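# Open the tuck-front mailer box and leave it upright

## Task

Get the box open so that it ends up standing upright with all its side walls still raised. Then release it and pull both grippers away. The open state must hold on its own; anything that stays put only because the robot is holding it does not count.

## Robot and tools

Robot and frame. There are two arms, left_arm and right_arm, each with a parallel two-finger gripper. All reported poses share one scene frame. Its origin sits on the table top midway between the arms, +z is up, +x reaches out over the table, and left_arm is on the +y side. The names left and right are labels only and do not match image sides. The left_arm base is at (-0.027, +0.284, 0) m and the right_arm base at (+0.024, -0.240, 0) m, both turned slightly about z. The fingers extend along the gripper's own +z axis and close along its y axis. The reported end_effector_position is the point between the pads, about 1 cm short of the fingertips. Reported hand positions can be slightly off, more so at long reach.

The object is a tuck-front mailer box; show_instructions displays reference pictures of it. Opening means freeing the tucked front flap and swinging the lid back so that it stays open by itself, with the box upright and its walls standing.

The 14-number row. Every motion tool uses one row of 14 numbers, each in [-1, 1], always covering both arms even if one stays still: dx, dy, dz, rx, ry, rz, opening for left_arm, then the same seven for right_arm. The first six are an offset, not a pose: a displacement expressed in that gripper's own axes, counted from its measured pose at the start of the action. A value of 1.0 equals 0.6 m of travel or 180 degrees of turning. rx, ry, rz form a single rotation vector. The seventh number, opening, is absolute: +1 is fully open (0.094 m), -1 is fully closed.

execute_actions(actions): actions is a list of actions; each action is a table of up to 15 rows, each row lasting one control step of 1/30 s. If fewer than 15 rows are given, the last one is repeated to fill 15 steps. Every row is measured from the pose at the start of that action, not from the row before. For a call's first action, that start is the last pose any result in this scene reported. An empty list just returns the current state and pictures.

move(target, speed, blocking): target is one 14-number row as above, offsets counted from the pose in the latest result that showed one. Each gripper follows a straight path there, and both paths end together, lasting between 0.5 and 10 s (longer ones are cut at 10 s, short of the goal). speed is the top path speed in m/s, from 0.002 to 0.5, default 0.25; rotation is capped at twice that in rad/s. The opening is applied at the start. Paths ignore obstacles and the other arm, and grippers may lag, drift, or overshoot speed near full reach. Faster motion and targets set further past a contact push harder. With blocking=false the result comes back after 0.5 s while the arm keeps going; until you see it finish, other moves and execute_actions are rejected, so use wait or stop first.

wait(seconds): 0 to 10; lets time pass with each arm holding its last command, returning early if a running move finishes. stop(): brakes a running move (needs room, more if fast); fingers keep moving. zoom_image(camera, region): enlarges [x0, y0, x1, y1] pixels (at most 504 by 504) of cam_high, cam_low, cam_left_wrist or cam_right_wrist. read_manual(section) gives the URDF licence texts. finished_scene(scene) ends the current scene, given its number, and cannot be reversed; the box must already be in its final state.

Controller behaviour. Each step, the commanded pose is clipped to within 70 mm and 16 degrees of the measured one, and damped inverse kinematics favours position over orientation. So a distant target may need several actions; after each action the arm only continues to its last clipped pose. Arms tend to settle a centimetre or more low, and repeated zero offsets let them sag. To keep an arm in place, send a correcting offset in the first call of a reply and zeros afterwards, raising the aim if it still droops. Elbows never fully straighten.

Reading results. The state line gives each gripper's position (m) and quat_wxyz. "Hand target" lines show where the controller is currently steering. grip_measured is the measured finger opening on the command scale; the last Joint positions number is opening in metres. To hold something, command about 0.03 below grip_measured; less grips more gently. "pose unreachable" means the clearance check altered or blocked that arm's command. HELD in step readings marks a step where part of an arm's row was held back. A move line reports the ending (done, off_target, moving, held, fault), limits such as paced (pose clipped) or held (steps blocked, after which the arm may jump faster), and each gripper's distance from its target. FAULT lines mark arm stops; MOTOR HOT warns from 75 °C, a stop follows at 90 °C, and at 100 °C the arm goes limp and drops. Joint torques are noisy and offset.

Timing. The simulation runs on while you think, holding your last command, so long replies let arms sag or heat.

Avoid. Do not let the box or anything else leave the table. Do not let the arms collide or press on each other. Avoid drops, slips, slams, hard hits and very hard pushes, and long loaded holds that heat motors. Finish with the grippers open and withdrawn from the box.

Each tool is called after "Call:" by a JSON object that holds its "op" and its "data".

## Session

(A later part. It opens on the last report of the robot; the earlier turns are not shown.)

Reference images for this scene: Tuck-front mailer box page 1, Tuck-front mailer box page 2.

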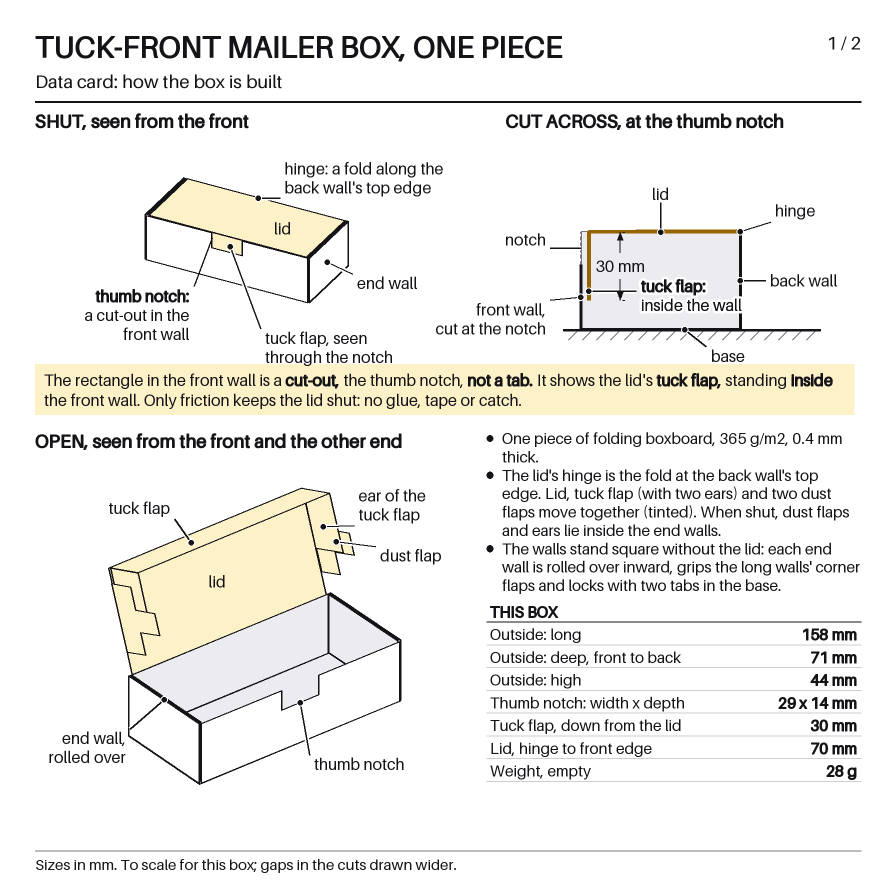

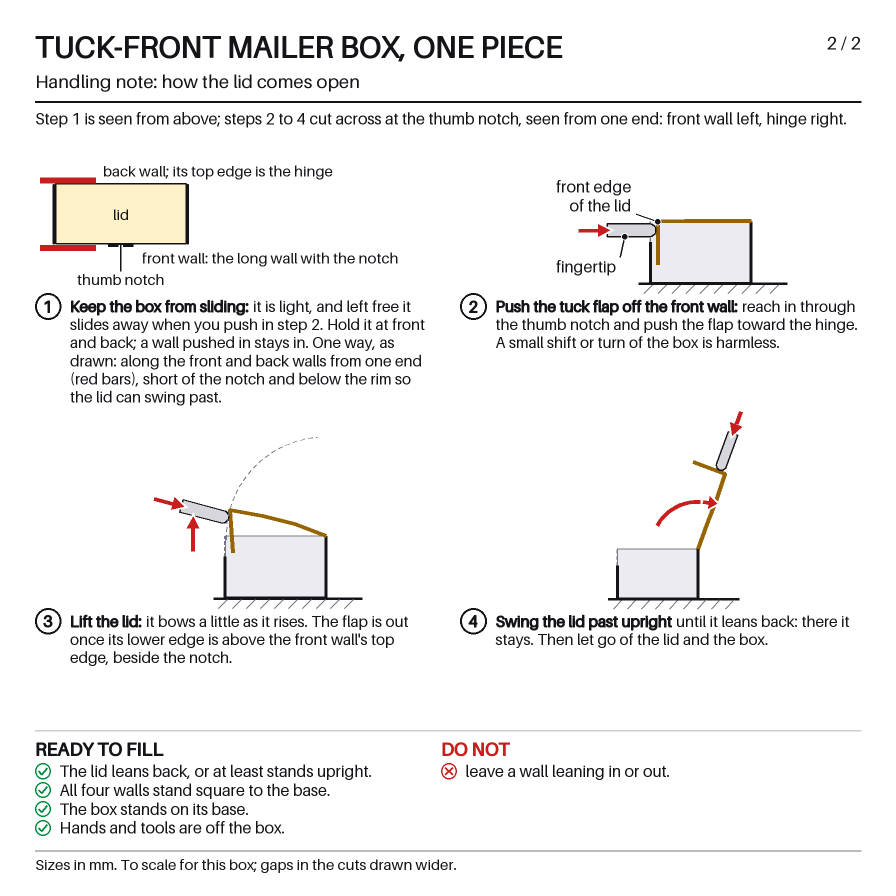

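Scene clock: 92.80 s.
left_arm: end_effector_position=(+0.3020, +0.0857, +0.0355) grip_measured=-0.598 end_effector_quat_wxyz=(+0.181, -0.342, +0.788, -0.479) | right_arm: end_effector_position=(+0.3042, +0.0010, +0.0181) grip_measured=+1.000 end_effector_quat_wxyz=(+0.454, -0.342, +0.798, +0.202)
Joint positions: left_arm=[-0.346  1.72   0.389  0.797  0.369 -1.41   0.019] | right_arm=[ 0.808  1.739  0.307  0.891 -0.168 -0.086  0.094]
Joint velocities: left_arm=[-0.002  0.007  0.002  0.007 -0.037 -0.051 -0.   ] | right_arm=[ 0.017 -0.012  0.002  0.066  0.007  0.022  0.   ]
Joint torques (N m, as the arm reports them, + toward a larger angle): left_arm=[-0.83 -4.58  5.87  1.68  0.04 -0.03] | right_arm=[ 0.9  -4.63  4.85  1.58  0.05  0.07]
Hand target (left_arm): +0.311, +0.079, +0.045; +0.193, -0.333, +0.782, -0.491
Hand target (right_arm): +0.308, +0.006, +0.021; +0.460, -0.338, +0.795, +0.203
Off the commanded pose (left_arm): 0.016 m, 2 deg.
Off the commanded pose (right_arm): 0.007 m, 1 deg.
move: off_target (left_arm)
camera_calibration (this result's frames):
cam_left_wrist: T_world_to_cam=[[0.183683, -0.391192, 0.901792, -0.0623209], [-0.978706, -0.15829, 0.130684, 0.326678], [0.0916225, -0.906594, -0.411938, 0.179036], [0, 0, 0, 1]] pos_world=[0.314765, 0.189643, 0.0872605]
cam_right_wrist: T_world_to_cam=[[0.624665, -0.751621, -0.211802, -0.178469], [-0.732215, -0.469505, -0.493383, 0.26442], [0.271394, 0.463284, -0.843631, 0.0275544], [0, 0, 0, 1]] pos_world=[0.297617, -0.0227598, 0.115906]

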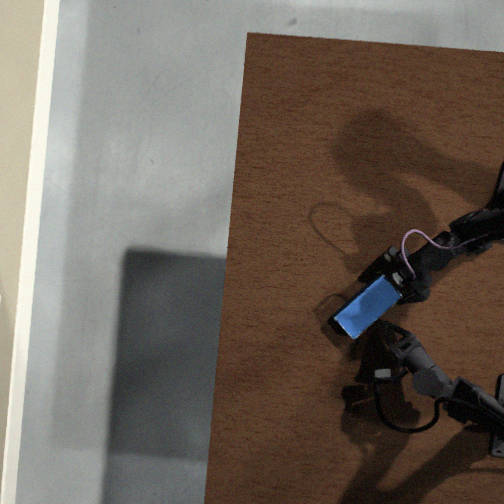

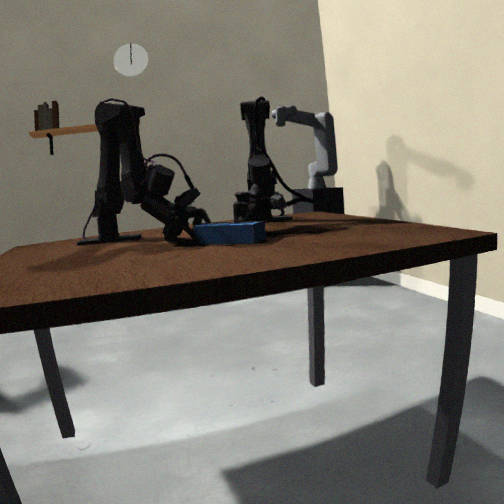

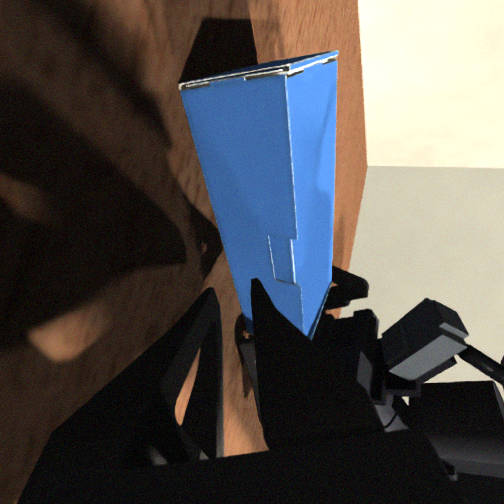

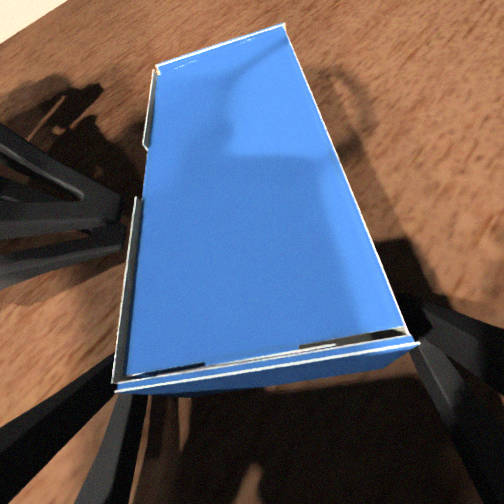

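Call:
{"op": "move", "data": {"target": [0,-0.035,0.02,0.012,0,0,-0.6,-0.005,0,0,0,0,0,0.5], "speed": 0.05}}

Scene clock: 99.67 s.
left_arm: end_effector_position=(+0.3104, +0.0773, +0.0427) grip_measured=-0.598 end_effector_quat_wxyz=(+0.181, -0.345, +0.781, -0.489) | right_arm: end_effector_position=(+0.3041, +0.0011, +0.0180) grip_measured=+0.508 end_effector_quat_wxyz=(+0.453, -0.341, +0.799, +0.202)
Joint positions: left_arm=[-0.362  1.733  0.425  0.798  0.36  -1.438  0.019] | right_arm=[ 0.809  1.739  0.307  0.891 -0.167 -0.083  0.071]
Joint velocities: left_arm=[ 0.012 -0.002 -0.002  0.007 -0.007 -0.007 -0.001] | right_arm=[-0.012 -0.002 -0.002  0.007  0.007  0.007 -0.001]
Joint torques (N m, as the arm reports them, + toward a larger angle): left_arm=[-0.77 -4.92  5.76  1.48  0.02 -0.04] | right_arm=[-0.01 -6.61  4.39  1.24 -0.06 -0.03]
Hand target (left_arm): +0.316, +0.072, +0.048; +0.187, -0.339, +0.778, -0.494
Hand target (right_arm): +0.305, +0.002, +0.021; +0.454, -0.342, +0.798, +0.202
Off the commanded pose (left_arm): 0.010 m, 1 deg.
Off the commanded pose (right_arm): 0.003 m, 0 deg.
move: done
camera_calibration (this result's frames):
cam_left_wrist: T_world_to_cam=[[0.17886, -0.369988, 0.911657, -0.0742033], [-0.978879, -0.16018, 0.12704, 0.332955], [0.0990255, -0.915123, -0.390823, 0.171067], [0, 0, 0, 1]] pos_world=[0.322255, 0.182426, 0.0922062]
cam_right_wrist: T_world_to_cam=[[0.623287, -0.75218, -0.213865, -0.177967], [-0.733751, -0.467969, -0.492559, 0.264763], [0.270411, 0.463929, -0.843592, 0.027739], [0, 0, 0, 1]] pos_world=[0.297694, -0.0228313, 0.115751]

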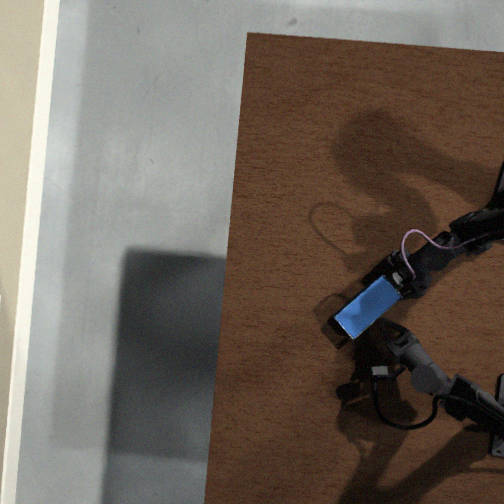

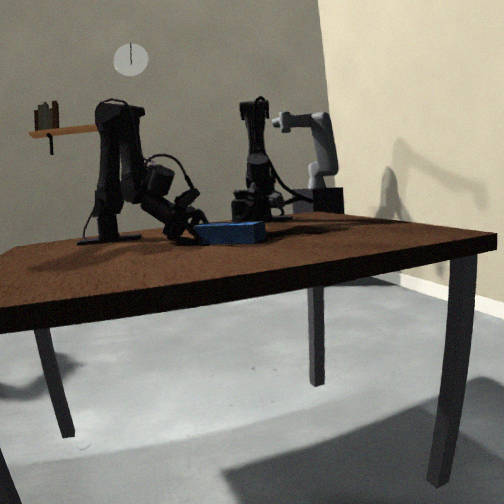

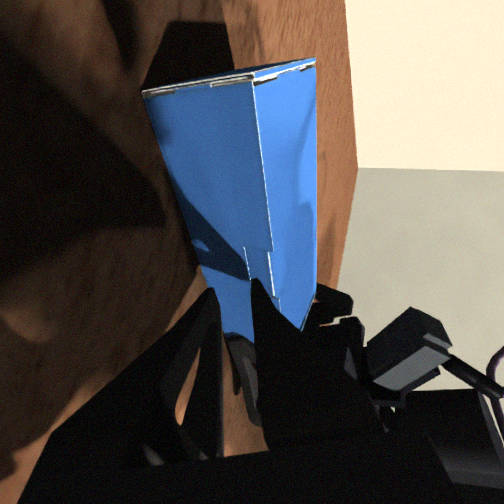

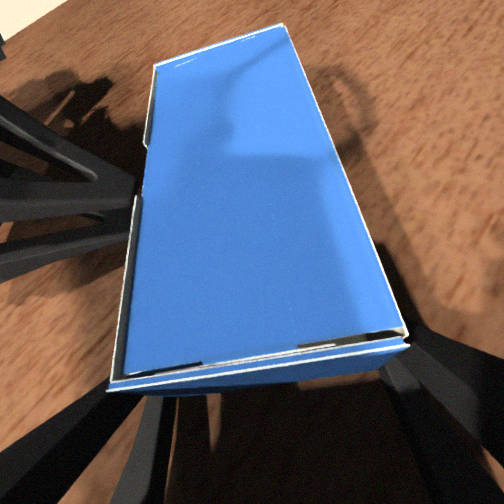

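Shift +u a bit, then bring the box in.

Call:
{"op": "execute_actions", "data": {"actions": [[[-0.012,-0.008,0,0.006,-0.013,0.002,-0.57,-0.01,0,0,0,0,0,0.5]],[[0,-0.008,0,0.006,0,0.002,-0.57,-0.01,0.025,0,-0.027,0,-0.015,0.5]]]}}

Call:
{"op": "zoom_image", "data": {"camera": "cam_left_wrist", "region": [180,200,340,360]}}

Scene clock: 106.10 s.
left_arm: end_effector_position=(+0.3143, +0.0810, +0.0431) grip_measured=-0.572 end_effector_quat_wxyz=(+0.193, -0.352, +0.777, -0.485) | right_arm: end_effector_position=(+0.3005, +0.0040, +0.0175) grip_measured=+0.508 end_effector_quat_wxyz=(+0.450, -0.355, +0.793, +0.208)
Joint positions: left_arm=[-0.362  1.733  0.425  0.804  0.331 -1.44   0.02 ] | right_arm=[ 0.809  1.739  0.307  0.887 -0.193 -0.104  0.071]
Joint velocities: left_arm=[-0.007 -0.007  0.002 -0.066 -0.051  0.051  0.001] | right_arm=[-0.007 -0.007  0.007  0.007 -0.051  0.007  0.   ]
Joint torques (N m, as the arm reports them, + toward a larger angle): left_arm=[-0.07 -5.61  4.19  1.66  0.09 -0.02] | right_arm=[ 0.18 -7.58  5.07  1.01 -0.52 -0.2 ]
Hand target (left_arm): +0.316, +0.080, +0.047; +0.198, -0.348, +0.774, -0.491
Hand target (right_arm): +0.295, +0.013, +0.023; +0.445, -0.377, +0.781, +0.225
Off the commanded pose (left_arm): 0.005 m, 1 deg.
Off the commanded pose (right_arm): 0.012 m, 4 deg.
Step readings (end_effector_position; steps 1 to 15: 1st action; 16 to 30: 2nd action):
0: left_arm (+0.3105, +0.0774, +0.0427) | right_arm (+0.3041, +0.0011, +0.0180)
1: left_arm (+0.3109, +0.0779, +0.0426) | right_arm (+0.3040, +0.0010, +0.0177)
2: left_arm (+0.3116, +0.0785, +0.0426) | right_arm (+0.3039, +0.0009, +0.0176)
4: left_arm (+0.3127, +0.0795, +0.0428) | right_arm (+0.3039, +0.0009, +0.0176)
8: left_arm (+0.3138, +0.0805, +0.0430) | right_arm (+0.3039, +0.0009, +0.0176)
15: left_arm (+0.3144, +0.0811, +0.0431) | right_arm (+0.3039, +0.0009, +0.0176)
16: left_arm (+0.3144, +0.0811, +0.0431) | right_arm (+0.3030, +0.0018, +0.0177)
17: left_arm (+0.3144, +0.0811, +0.0431) | right_arm (+0.3015, +0.0031, +0.0176)
19: left_arm (+0.3144, +0.0810, +0.0431) | right_arm (+0.3007, +0.0037, +0.0175)
23: left_arm (+0.3143, +0.0810, +0.0431) | right_arm (+0.3005, +0.0039, +0.0175)
30: end_effector_position above
camera_calibration (this result's frames):
cam_left_wrist: T_world_to_cam=[[0.179948, -0.373628, 0.909957, -0.0739206], [-0.975459, -0.1871, 0.116078, 0.338906], [0.126883, -0.908513, -0.398127, 0.165192], [0, 0, 0, 1]] pos_world=[0.32293, 0.18587, 0.0936925]
cam_right_wrist: T_world_to_cam=[[0.647735, -0.732395, -0.209851, -0.181114], [-0.717199, -0.493246, -0.492275, 0.258352], [0.257031, 0.469368, -0.844765, 0.0310039], [0, 0, 0, 1]] pos_world=[0.294635, -0.0197678, 0.115364]

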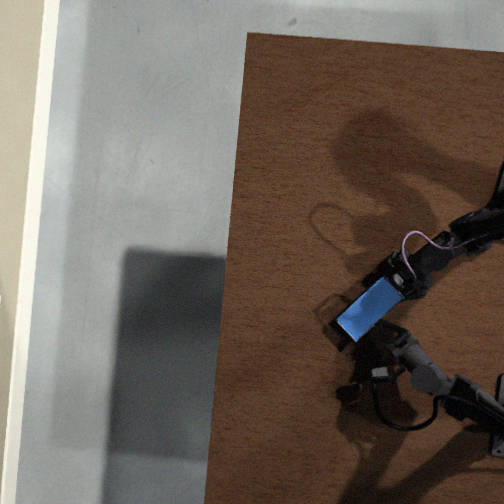

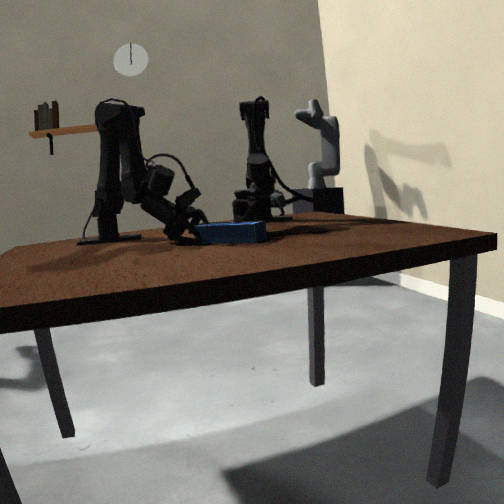

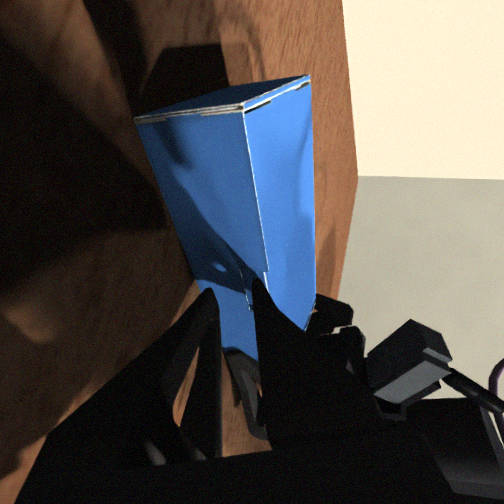

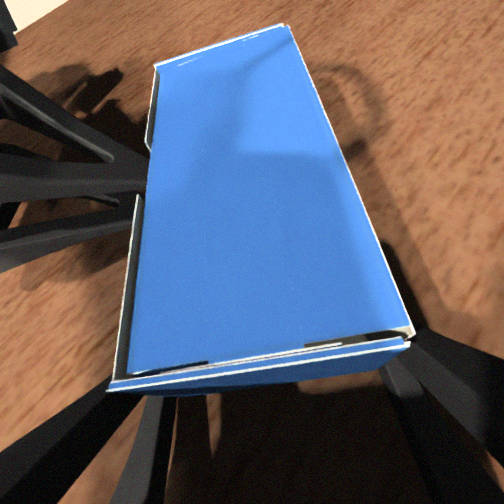

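Region (180, 200, 340, 360) of cam_left_wrist's 504x504 image, scaled by 3.150, with more detail than that image has.

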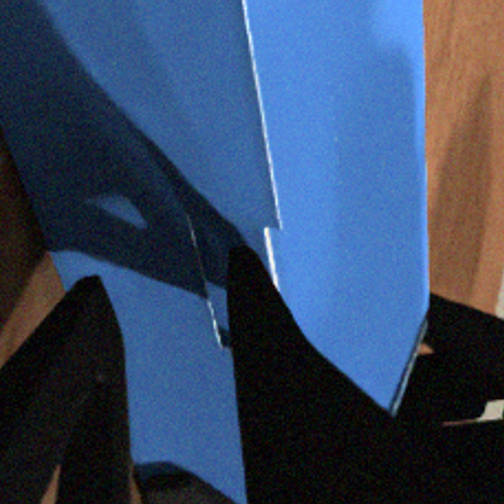

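Call:
{"op": "execute_actions", "data": {"actions": [[[0,-0.008,0,0.006,0,0.002,-0.7,-0.01,-0.006,0,0.006,0,0.003,0.515]],[[0,-0.008,0,0.006,0,0.002,-0.7,-0.01,0.044,0,-0.042,0,-0.018,0.515]],[[0,-0.035,0.004,0.024,0,0.008,-0.62,-0.01,0.044,0,-0.042,0,-0.018,0.515]],[[0,-0.04,0.004,0.027,0,0.009,-0.52,-0.01,0.044,0,-0.042,0,-0.018,0.515]]]}}

Call:
{"op": "zoom_image", "data": {"camera": "cam_left_wrist", "region": [160,180,360,380]}}

Scene clock: 115.30 s.
left_arm: end_effector_position=(+0.3138, +0.0809, +0.0423) grip_measured=-0.523 end_effector_quat_wxyz=(+0.190, -0.354, +0.777, -0.484) | right_arm: end_effector_position=(+0.2978, +0.0047, +0.0177) grip_measured=+0.517 end_effector_quat_wxyz=(+0.447, -0.366, +0.789, +0.208)
Joint positions: left_arm=[-0.362  1.733  0.425  0.801  0.332 -1.445  0.022] | right_arm=[ 0.808  1.727  0.307  0.868 -0.207 -0.127  0.071]
Joint velocities: left_arm=[-0.002 -0.007 -0.002 -0.081  0.007  0.007 -0.   ] | right_arm=[-0.002 -0.017 -0.012 -0.007 -0.022 -0.007 -0.   ]
Joint torques (N m, as the arm reports them, + toward a larger angle): left_arm=[-0.54 -5.54  5.02  2.27  0.12 -0.04] | right_arm=[ 1.6  -7.26  4.86  1.07 -1.   -0.37]
Hand target (left_arm): +0.323, +0.073, +0.063; +0.212, -0.334, +0.762, -0.513
Hand target (right_arm): +0.279, +0.023, +0.024; +0.433, -0.414, +0.761, +0.248
Off the commanded pose (left_arm): 0.024 m, 5 deg.
Off the commanded pose (right_arm): 0.028 m, 8 deg.
Step readings (end_effector_position; steps 1 to 15: 1st action; 16 to 30: 2nd action; 31 to 45: 3rd action; 46 to 60: 4th action):
0: left_arm (+0.3143, +0.0810, +0.0431) | right_arm (+0.3005, +0.0040, +0.0175)
1: left_arm (+0.3143, +0.0810, +0.0431) | right_arm (+0.3010, +0.0034, +0.0174)
2: left_arm (+0.3144, +0.0809, +0.0432) | right_arm (+0.3010, +0.0034, +0.0174)
4: left_arm (+0.3144, +0.0809, +0.0433) | right_arm (+0.3010, +0.0034, +0.0174)
8: left_arm (+0.3144, +0.0809, +0.0433) | right_arm (+0.3011, +0.0033, +0.0174)
15: left_arm (+0.3144, +0.0809, +0.0433) | right_arm (+0.3011, +0.0033, +0.0174)
16: left_arm (+0.3144, +0.0809, +0.0433) | right_arm (+0.2997, +0.0046, +0.0175)
17: left_arm (+0.3143, +0.0809, +0.0432) | right_arm (+0.2987, +0.0054, +0.0174)
19: left_arm (+0.3140, +0.0810, +0.0426) | right_arm (+0.2983, +0.0057, +0.0174)
23: left_arm (+0.3139, +0.0811, +0.0423) | right_arm (+0.2981, +0.0058, +0.0173)
30: left_arm (+0.3139, +0.0811, +0.0423) | right_arm (+0.2981, +0.0058, +0.0173)
31: left_arm (+0.3139, +0.0811, +0.0423) | right_arm (+0.2980, +0.0059, +0.0173)
32: left_arm (+0.3140, +0.0812, +0.0423) | right_arm (+0.2980, +0.0059, +0.0173)
34: left_arm (+0.3140, +0.0812, +0.0423) | right_arm (+0.2980, +0.0059, +0.0177)
38: left_arm (+0.3140, +0.0812, +0.0423) | right_arm (+0.2977, +0.0057, +0.0176)
45: left_arm (+0.3140, +0.0812, +0.0423) | right_arm (+0.2976, +0.0056, +0.0175)
46: left_arm (+0.3139, +0.0811, +0.0423) | right_arm (+0.2976, +0.0055, +0.0175)
47: left_arm (+0.3139, +0.0811, +0.0423) | right_arm (+0.2978, +0.0052, +0.0176)
49: left_arm (+0.3138, +0.0810, +0.0423) | right_arm (+0.2979, +0.0049, +0.0177)
53: left_arm (+0.3138, +0.0809, +0.0423) | right_arm (+0.2978, +0.0048, +0.0176)
60: end_effector_position above
camera_calibration (this result's frames):
cam_left_wrist: T_world_to_cam=[[0.186825, -0.371027, 0.909635, -0.0754992], [-0.9744, -0.187864, 0.1235, 0.337838], [0.125065, -0.909421, -0.396626, 0.16551], [0, 0, 0, 1]] pos_world=[0.322595, 0.185974, 0.0925994]
cam_right_wrist: T_world_to_cam=[[0.665131, -0.719716, -0.199024, -0.184211], [-0.703664, -0.514899, -0.489629, 0.252984], [0.249917, 0.465713, -0.848913, 0.0337278], [0, 0, 0, 1]] pos_world=[0.292111, -0.0180259, 0.115838]

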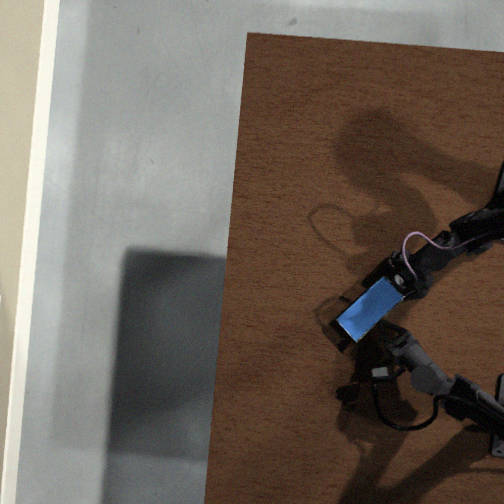

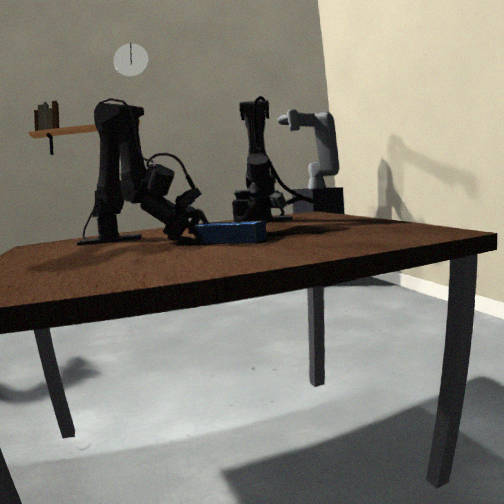

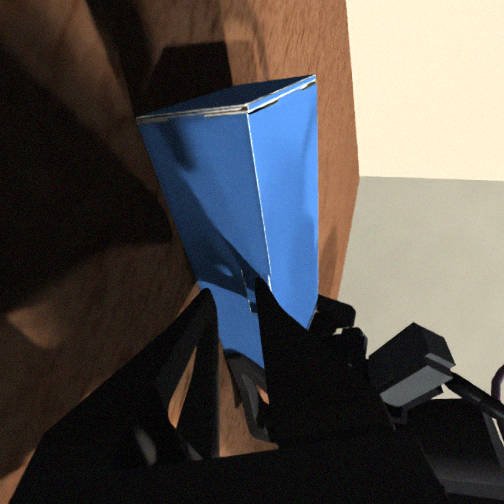

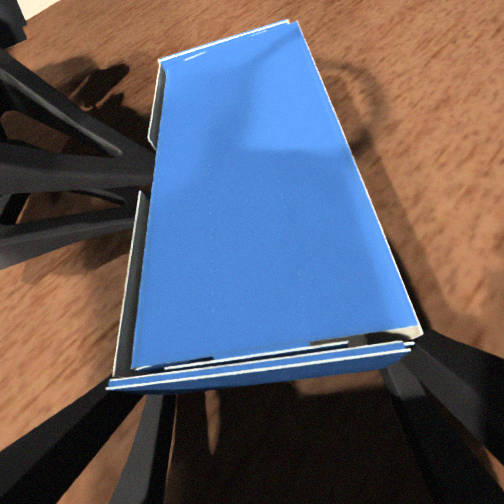

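Region (160, 180, 360, 380) of cam_left_wrist's 504x504 image, scaled by 2.520, with more detail than that image has.

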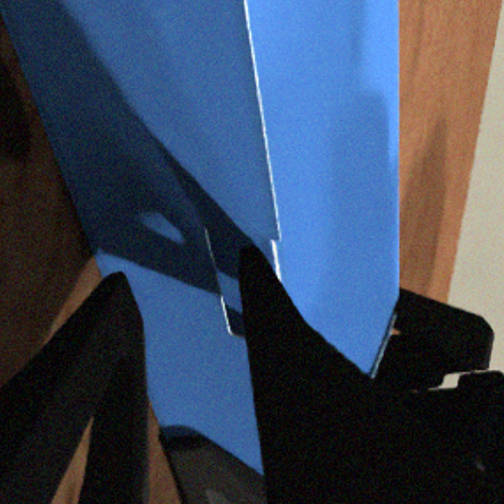

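Call:
{"op": "execute_actions", "data": {"actions": [[[0,-0.046,0.004,0.03,0,0.01,-0.42,-0.004,0.044,0,-0.042,0,-0.018,0.515]],[[0,-0.046,0.004,0.03,0,0.01,-0.32,-0.004,0.044,0,-0.042,0,-0.018,0.515]],[[0,-0.046,0.004,0.03,0,0.01,-0.22,-0.004,0.044,0,-0.042,0,-0.018,0.515]]]}}

Call:
{"op": "zoom_image", "data": {"camera": "cam_left_wrist", "region": [160,180,360,380]}}

Scene clock: 122.67 s.
left_arm: end_effector_position=(+0.3137, +0.0807, +0.0425) grip_measured=-0.223 end_effector_quat_wxyz=(+0.188, -0.356, +0.776, -0.486) | right_arm: end_effector_position=(+0.3000, +0.0024, +0.0177) grip_measured=+0.517 end_effector_quat_wxyz=(+0.449, -0.364, +0.790, +0.204)
Joint positions: left_arm=[-0.362  1.733  0.425  0.801  0.334 -1.452  0.037] | right_arm=[ 0.802  1.727  0.307  0.868 -0.202 -0.13   0.071]
Joint velocities: left_arm=[-0.002  0.007  0.002 -0.037  0.066 -0.022  0.   ] | right_arm=[-0.002 -0.002  0.002  0.007 -0.066  0.037 -0.   ]
Joint torques (N m, as the arm reports them, + toward a larger angle): left_arm=[-0.59 -5.84  5.25  2.3   0.13 -0.05] | right_arm=[ 1.58 -6.58  4.21  1.16 -1.02 -0.39]
Hand target (left_arm): +0.324, +0.072, +0.066; +0.212, -0.334, +0.759, -0.517
Hand target (right_arm): +0.280, +0.020, +0.020; +0.433, -0.414, +0.763, +0.243
Off the commanded pose (left_arm): 0.028 m, 6 deg.
Off the commanded pose (right_arm): 0.028 m, 8 deg.
Step readings (end_effector_position; steps 1 to 15: 1st action; 16 to 30: 2nd action; 31 to 45: 3rd action):
0: left_arm (+0.3138, +0.0809, +0.0423) | right_arm (+0.2978, +0.0047, +0.0177)
1: left_arm (+0.3138, +0.0809, +0.0423) | right_arm (+0.2981, +0.0044, +0.0177)
2: left_arm (+0.3138, +0.0809, +0.0423) | right_arm (+0.2984, +0.0041, +0.0177)
4: left_arm (+0.3137, +0.0809, +0.0424) | right_arm (+0.2986, +0.0039, +0.0177)
8: left_arm (+0.3137, +0.0809, +0.0424) | right_arm (+0.2986, +0.0039, +0.0177)
15: left_arm (+0.3137, +0.0809, +0.0424) | right_arm (+0.2986, +0.0039, +0.0177)
16: left_arm (+0.3137, +0.0809, +0.0424) | right_arm (+0.2988, +0.0037, +0.0177)
17: left_arm (+0.3137, +0.0809, +0.0424) | right_arm (+0.2992, +0.0033, +0.0177)
19: left_arm (+0.3137, +0.0808, +0.0424) | right_arm (+0.2993, +0.0032, +0.0177)
23: left_arm (+0.3137, +0.0808, +0.0424) | right_arm (+0.2993, +0.0032, +0.0177)
30: left_arm (+0.3137, +0.0808, +0.0424) | right_arm (+0.2993, +0.0032, +0.0177)
31: left_arm (+0.3137, +0.0808, +0.0424) | right_arm (+0.2995, +0.0030, +0.0177)
32: left_arm (+0.3137, +0.0808, +0.0424) | right_arm (+0.2998, +0.0026, +0.0177)
34: left_arm (+0.3137, +0.0807, +0.0425) | right_arm (+0.3000, +0.0024, +0.0177)
38: left_arm (+0.3137, +0.0807, +0.0425) | right_arm (+0.3000, +0.0024, +0.0177)
45: end_effector_position above
camera_calibration (this result's frames):
cam_left_wrist: T_world_to_cam=[[0.190977, -0.365809, 0.910885, -0.077533], [-0.973577, -0.188955, 0.128238, 0.337309], [0.125206, -0.911307, -0.392229, 0.165303], [0, 0, 0, 1]] pos_world=[0.322507, 0.186016, 0.0922045]
cam_right_wrist: T_world_to_cam=[[0.659425, -0.726271, -0.194137, -0.185717], [-0.706521, -0.510472, -0.49015, 0.25411], [0.25688, 0.460379, -0.849743, 0.0321458], [0, 0, 0, 1]] pos_world=[0.293742, -0.0199641, 0.115813]

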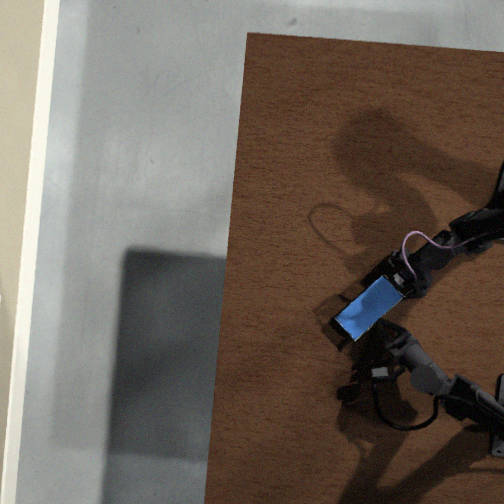

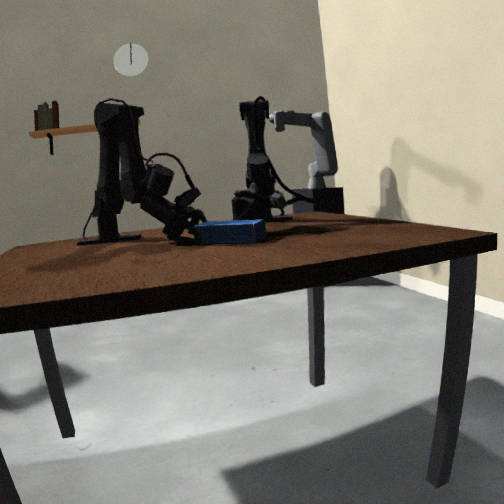

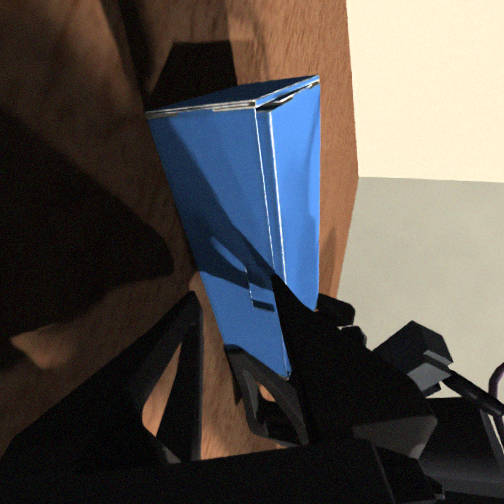

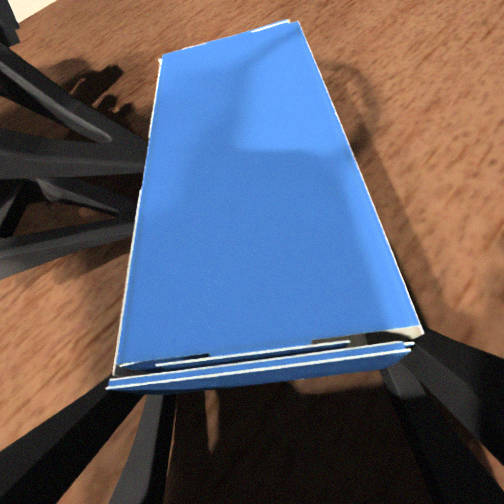

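Region (160, 180, 360, 380) of cam_left_wrist's 504x504 image, scaled by 2.520, with more detail than that image has.

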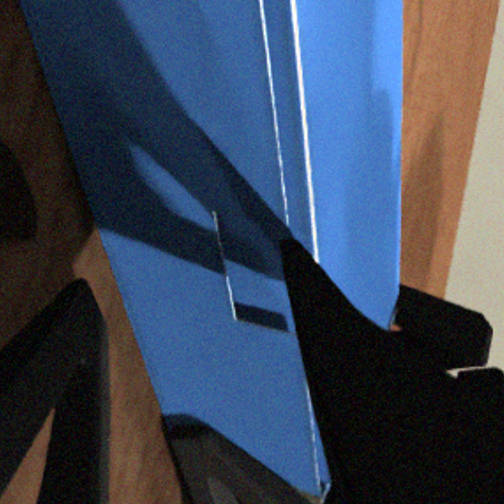

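Call:
{"op": "execute_actions", "data": {"actions": [[[0,-0.053,0.004,0.036,0,0.012,-0.14,-0.004,0.044,0,-0.042,0,-0.018,0.515]],[[0,-0.056,0.004,0.039,0,0.013,-0.06,-0.004,0.044,0,-0.042,0,-0.018,0.515]],[[0,-0.056,0.004,0.039,0,0.013,0.02,-0.004,0.044,0,-0.042,0,-0.018,0.515]]]}}

Call:
{"op": "zoom_image", "data": {"camera": "cam_left_wrist", "region": [160,180,360,380]}}

Scene clock: 132.57 s.
left_arm: end_effector_position=(+0.3280, +0.0668, +0.0950) grip_measured=+0.018 end_effector_quat_wxyz=(+0.236, -0.301, +0.731, -0.565) | right_arm: end_effector_position=(+0.2938, +0.0064, +0.0172) grip_measured=+0.517 end_effector_quat_wxyz=(+0.442, -0.385, +0.780, +0.218)
Joint positions: left_arm=[-0.362  1.733  0.425  1.036  0.378 -1.464  0.048] | right_arm=[ 0.792  1.727  0.307  0.859 -0.261 -0.16   0.071]
Joint velocities: left_arm=[-0.007 -0.007 -0.002  0.007 -0.022  0.007  0.   ] | right_arm=[-0.012 -0.002 -0.007  0.051 -0.051 -0.007  0.001]
Joint torques (N m, as the arm reports them, + toward a larger angle): left_arm=[-0.58 -5.15  5.44  1.55 -0.09 -0.06] | right_arm=[ 1.39 -6.49  4.57  1.17 -0.45 -0.14]
Hand target (left_arm): +0.333, +0.064, +0.100; +0.242, -0.300, +0.726, -0.569
Hand target (right_arm): +0.284, +0.017, +0.020; +0.432, -0.409, +0.767, +0.240
Off the commanded pose (left_arm): 0.008 m, 1 deg.
Off the commanded pose (right_arm): 0.016 m, 4 deg.
Step readings (end_effector_position; steps 1 to 15: 1st action; 16 to 30: 2nd action; 31 to 45: 3rd action):
0: left_arm (+0.3137, +0.0807, +0.0425) | right_arm (+0.3000, +0.0024, +0.0177)
1: left_arm (+0.3138, +0.0806, +0.0429) | right_arm (+0.3001, +0.0023, +0.0176)
2: left_arm (+0.3140, +0.0804, +0.0433) | right_arm (+0.3005, +0.0018, +0.0176)
4: left_arm (+0.3145, +0.0799, +0.0448) | right_arm (+0.3009, +0.0014, +0.0176)
8: left_arm (+0.3153, +0.0792, +0.0469) | right_arm (+0.3013, +0.0009, +0.0176)
15: left_arm (+0.3161, +0.0785, +0.0491) | right_arm (+0.3016, +0.0006, +0.0176)
16: left_arm (+0.3165, +0.0782, +0.0501) | right_arm (+0.3018, +0.0003, +0.0176)
17: left_arm (+0.3169, +0.0777, +0.0514) | right_arm (+0.3022, -0.0001, +0.0176)
19: left_arm (+0.3180, +0.0767, +0.0547) | right_arm (+0.3024, -0.0003, +0.0176)
23: left_arm (+0.3198, +0.0751, +0.0603) | right_arm (+0.3026, -0.0005, +0.0176)
30: left_arm (+0.3225, +0.0729, +0.0690) | right_arm (+0.3025, -0.0006, +0.0174)
31: left_arm (+0.3231, +0.0721, +0.0716) | right_arm (+0.3024, -0.0005, +0.0175)
32: left_arm (+0.3239, +0.0712, +0.0749) | right_arm (+0.3019, -0.0001, +0.0174)
34: left_arm (+0.3255, +0.0694, +0.0823) | right_arm (+0.3001, +0.0014, +0.0173)
38: left_arm (+0.3272, +0.0676, +0.0904) | right_arm (+0.2968, +0.0040, +0.0172)
45: end_effector_position above
camera_calibration (this result's frames):
cam_left_wrist: T_world_to_cam=[[-0.0110848, -0.262193, 0.964952, -0.0788926], [-0.987511, -0.148798, -0.0517749, 0.360937], [0.157158, -0.953474, -0.25727, 0.150922], [0, 0, 0, 1]] pos_world=[0.331836, 0.176922, 0.133643]
cam_right_wrist: T_world_to_cam=[[0.698038, -0.687539, -0.200084, -0.190364], [-0.679214, -0.547264, -0.489052, 0.243748], [0.226743, 0.477276, -0.848996, 0.0402305], [0, 0, 0, 1]] pos_world=[0.289316, -0.0166895, 0.115272]

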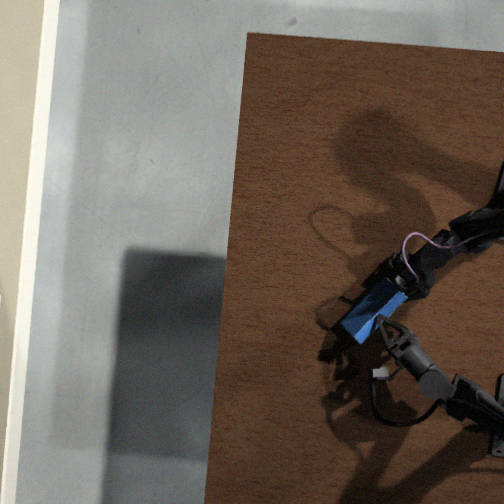

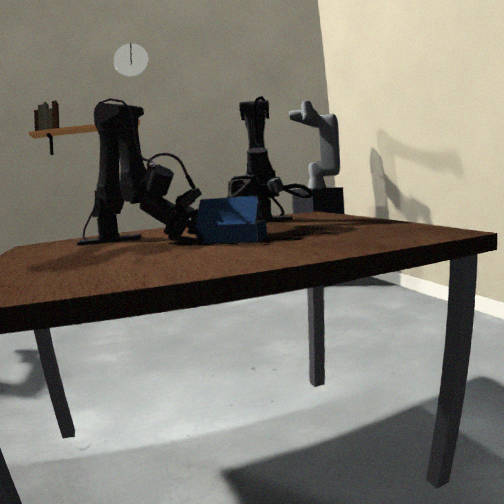

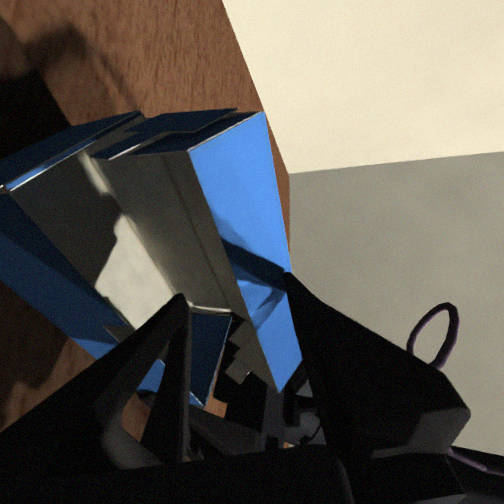

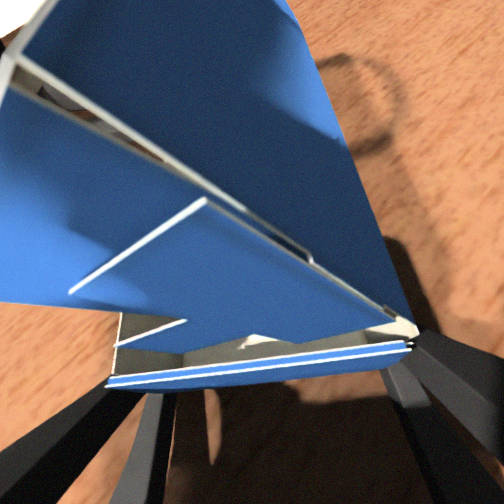

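Region (160, 180, 360, 380) of cam_left_wrist's 504x504 image, scaled by 2.520, with more detail than that image has.

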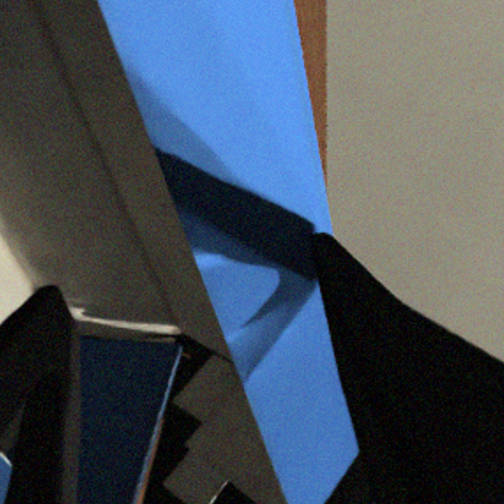

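Call:
{"op": "move", "data": {"target": [0,-0.055,0.05,0,0,0,0.3,-0.004,0,0,0,0,0,0.49], "speed": 0.06}}

Call:
{"op": "move", "data": {"target": [0,-0.055,0.06,0,0,0,0.3,0,0,0,0,0,0,0.49], "speed": 0.06}}

Scene clock: 141.50 s.
left_arm: end_effector_position=(+0.3498, +0.0456, +0.1106) grip_measured=+0.298 end_effector_quat_wxyz=(+0.231, -0.307, +0.733, -0.561) | right_arm: end_effector_position=(+0.2928, +0.0072, +0.0172) grip_measured=+0.500 end_effector_quat_wxyz=(+0.441, -0.388, +0.779, +0.220)
Joint positions: left_arm=[-0.403  1.733  0.563  0.887  0.337 -1.48   0.061] | right_arm=[ 0.792  1.727  0.307  0.859 -0.268 -0.164  0.07 ]
Joint velocities: left_arm=[ 0.007 -0.007  0.002  0.007  0.022  0.007 -0.   ] | right_arm=[-0.007 -0.002 -0.017 -0.007  0.022 -0.066  0.001]
Joint torques (N m, as the arm reports them, + toward a larger angle): left_arm=[-0.76 -6.57  6.6   1.43 -0.03 -0.01] | right_arm=[ 0.07 -6.37  4.3   1.28 -0.02  0.05]
Hand target (left_arm): +0.354, +0.040, +0.119; +0.236, -0.302, +0.730, -0.566
Hand target (right_arm): +0.295, +0.007, +0.019; +0.442, -0.385, +0.780, +0.218
Off the commanded pose (left_arm): 0.011 m, 1 deg.
Off the commanded pose (right_arm): 0.003 m, 0 deg.
move: off_target (left_arm)
camera_calibration (this result's frames):
cam_left_wrist: T_world_to_cam=[[0.00557852, -0.265764, 0.964022, -0.104794], [-0.987856, -0.151154, -0.0359542, 0.378534], [0.155271, -0.952114, -0.26338, 0.132638], [0, 0, 0, 1]] pos_world=[0.353927, 0.155653, 0.149568]
cam_right_wrist: T_world_to_cam=[[0.703906, -0.681521, -0.200116, -0.190851], [-0.674403, -0.552841, -0.489436, 0.242135], [0.222928, 0.479476, -0.848768, 0.0411994], [0, 0, 0, 1]] pos_world=[0.288453, -0.0159606, 0.115286]

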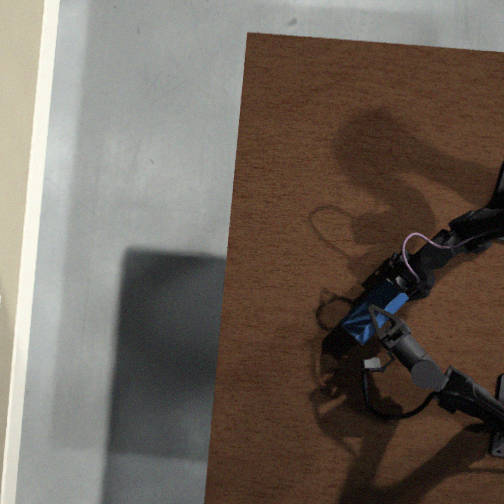

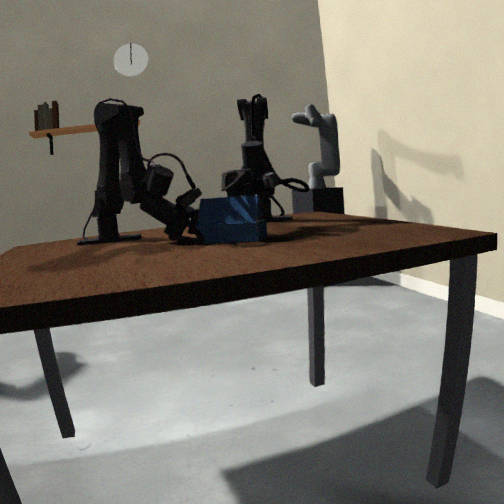

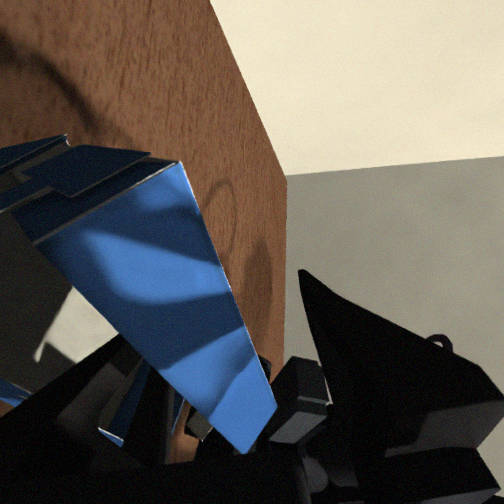

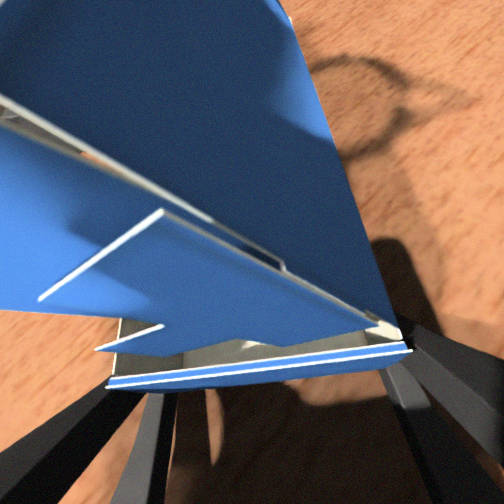

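Scene clock: 142.60 s.
left_arm: end_effector_position=(+0.3734, +0.0247, +0.1186) grip_measured=+0.298 end_effector_quat_wxyz=(+0.223, -0.318, +0.740, -0.549) | right_arm: end_effector_position=(+0.2990, +0.0020, +0.0171) grip_measured=+0.500 end_effector_quat_wxyz=(+0.446, -0.370, +0.788, +0.208)
Joint positions: left_arm=[-0.436  1.774  0.717  0.741  0.299 -1.495  0.061] | right_arm=[ 0.79   1.727  0.307  0.863 -0.228 -0.143  0.07 ]
Joint velocities: left_arm=[-0.007 -0.012 -0.007 -0.066  0.037 -0.007 -0.   ] | right_arm=[-0.002  0.007 -0.002 -0.051  0.037 -0.095 -0.   ]
Joint torques (N m, as the arm reports them, + toward a larger angle): left_arm=[-1.01 -6.57  7.77  1.64 -0.01 -0.01] | right_arm=[ 0.13 -5.52  3.85  1.4  -0.4  -0.19]
Hand target (left_arm): +0.380, +0.015, +0.133; +0.231, -0.307, +0.733, -0.562
Hand target (right_arm): +0.293, +0.007, +0.017; +0.442, -0.388, +0.779, +0.220
Off the commanded pose (left_arm): 0.019 m, 2 deg.
Off the commanded pose (right_arm): 0.008 m, 3 deg.
move: off_target (left_arm, right_arm)
camera_calibration (this result's frames):
cam_left_wrist: T_world_to_cam=[[0.0417423, -0.279624, 0.959202, -0.130802], [-0.987339, -0.158589, -0.00326466, 0.395076], [0.153032, -0.946921, -0.282703, 0.114136], [0, 0, 0, 1]] pos_world=[0.378068, 0.134157, 0.159022]
cam_right_wrist: T_world_to_cam=[[0.671179, -0.714718, -0.196714, -0.188923], [-0.699177, -0.522174, -0.48835, 0.250767], [0.246314, 0.465308, -0.850187, 0.035285], [0, 0, 0, 1]] pos_world=[0.293441, -0.0205012, 0.115297]

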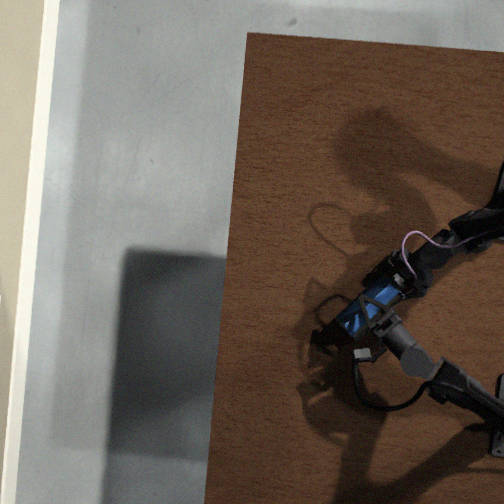

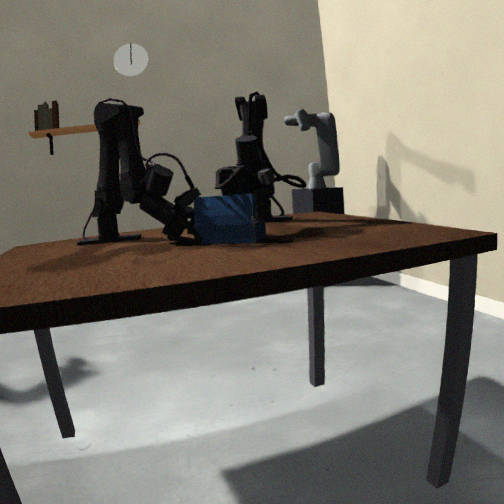

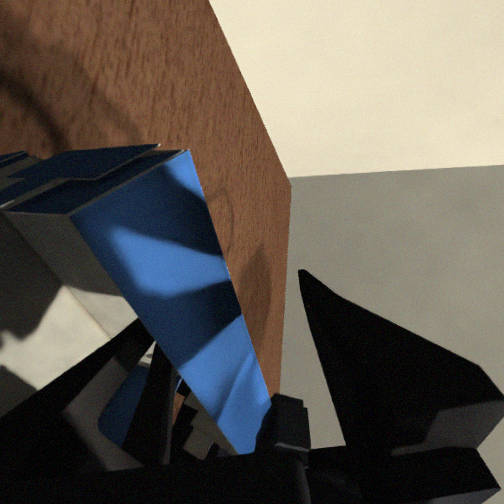

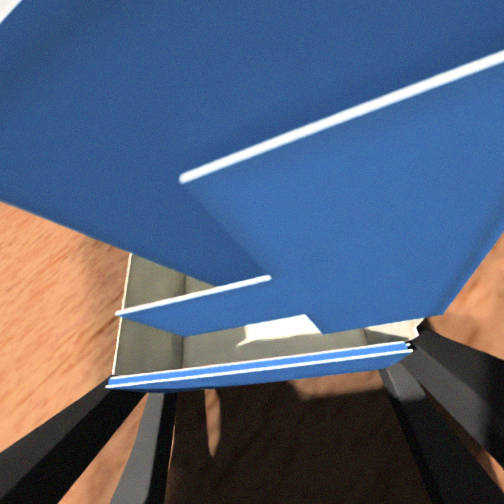

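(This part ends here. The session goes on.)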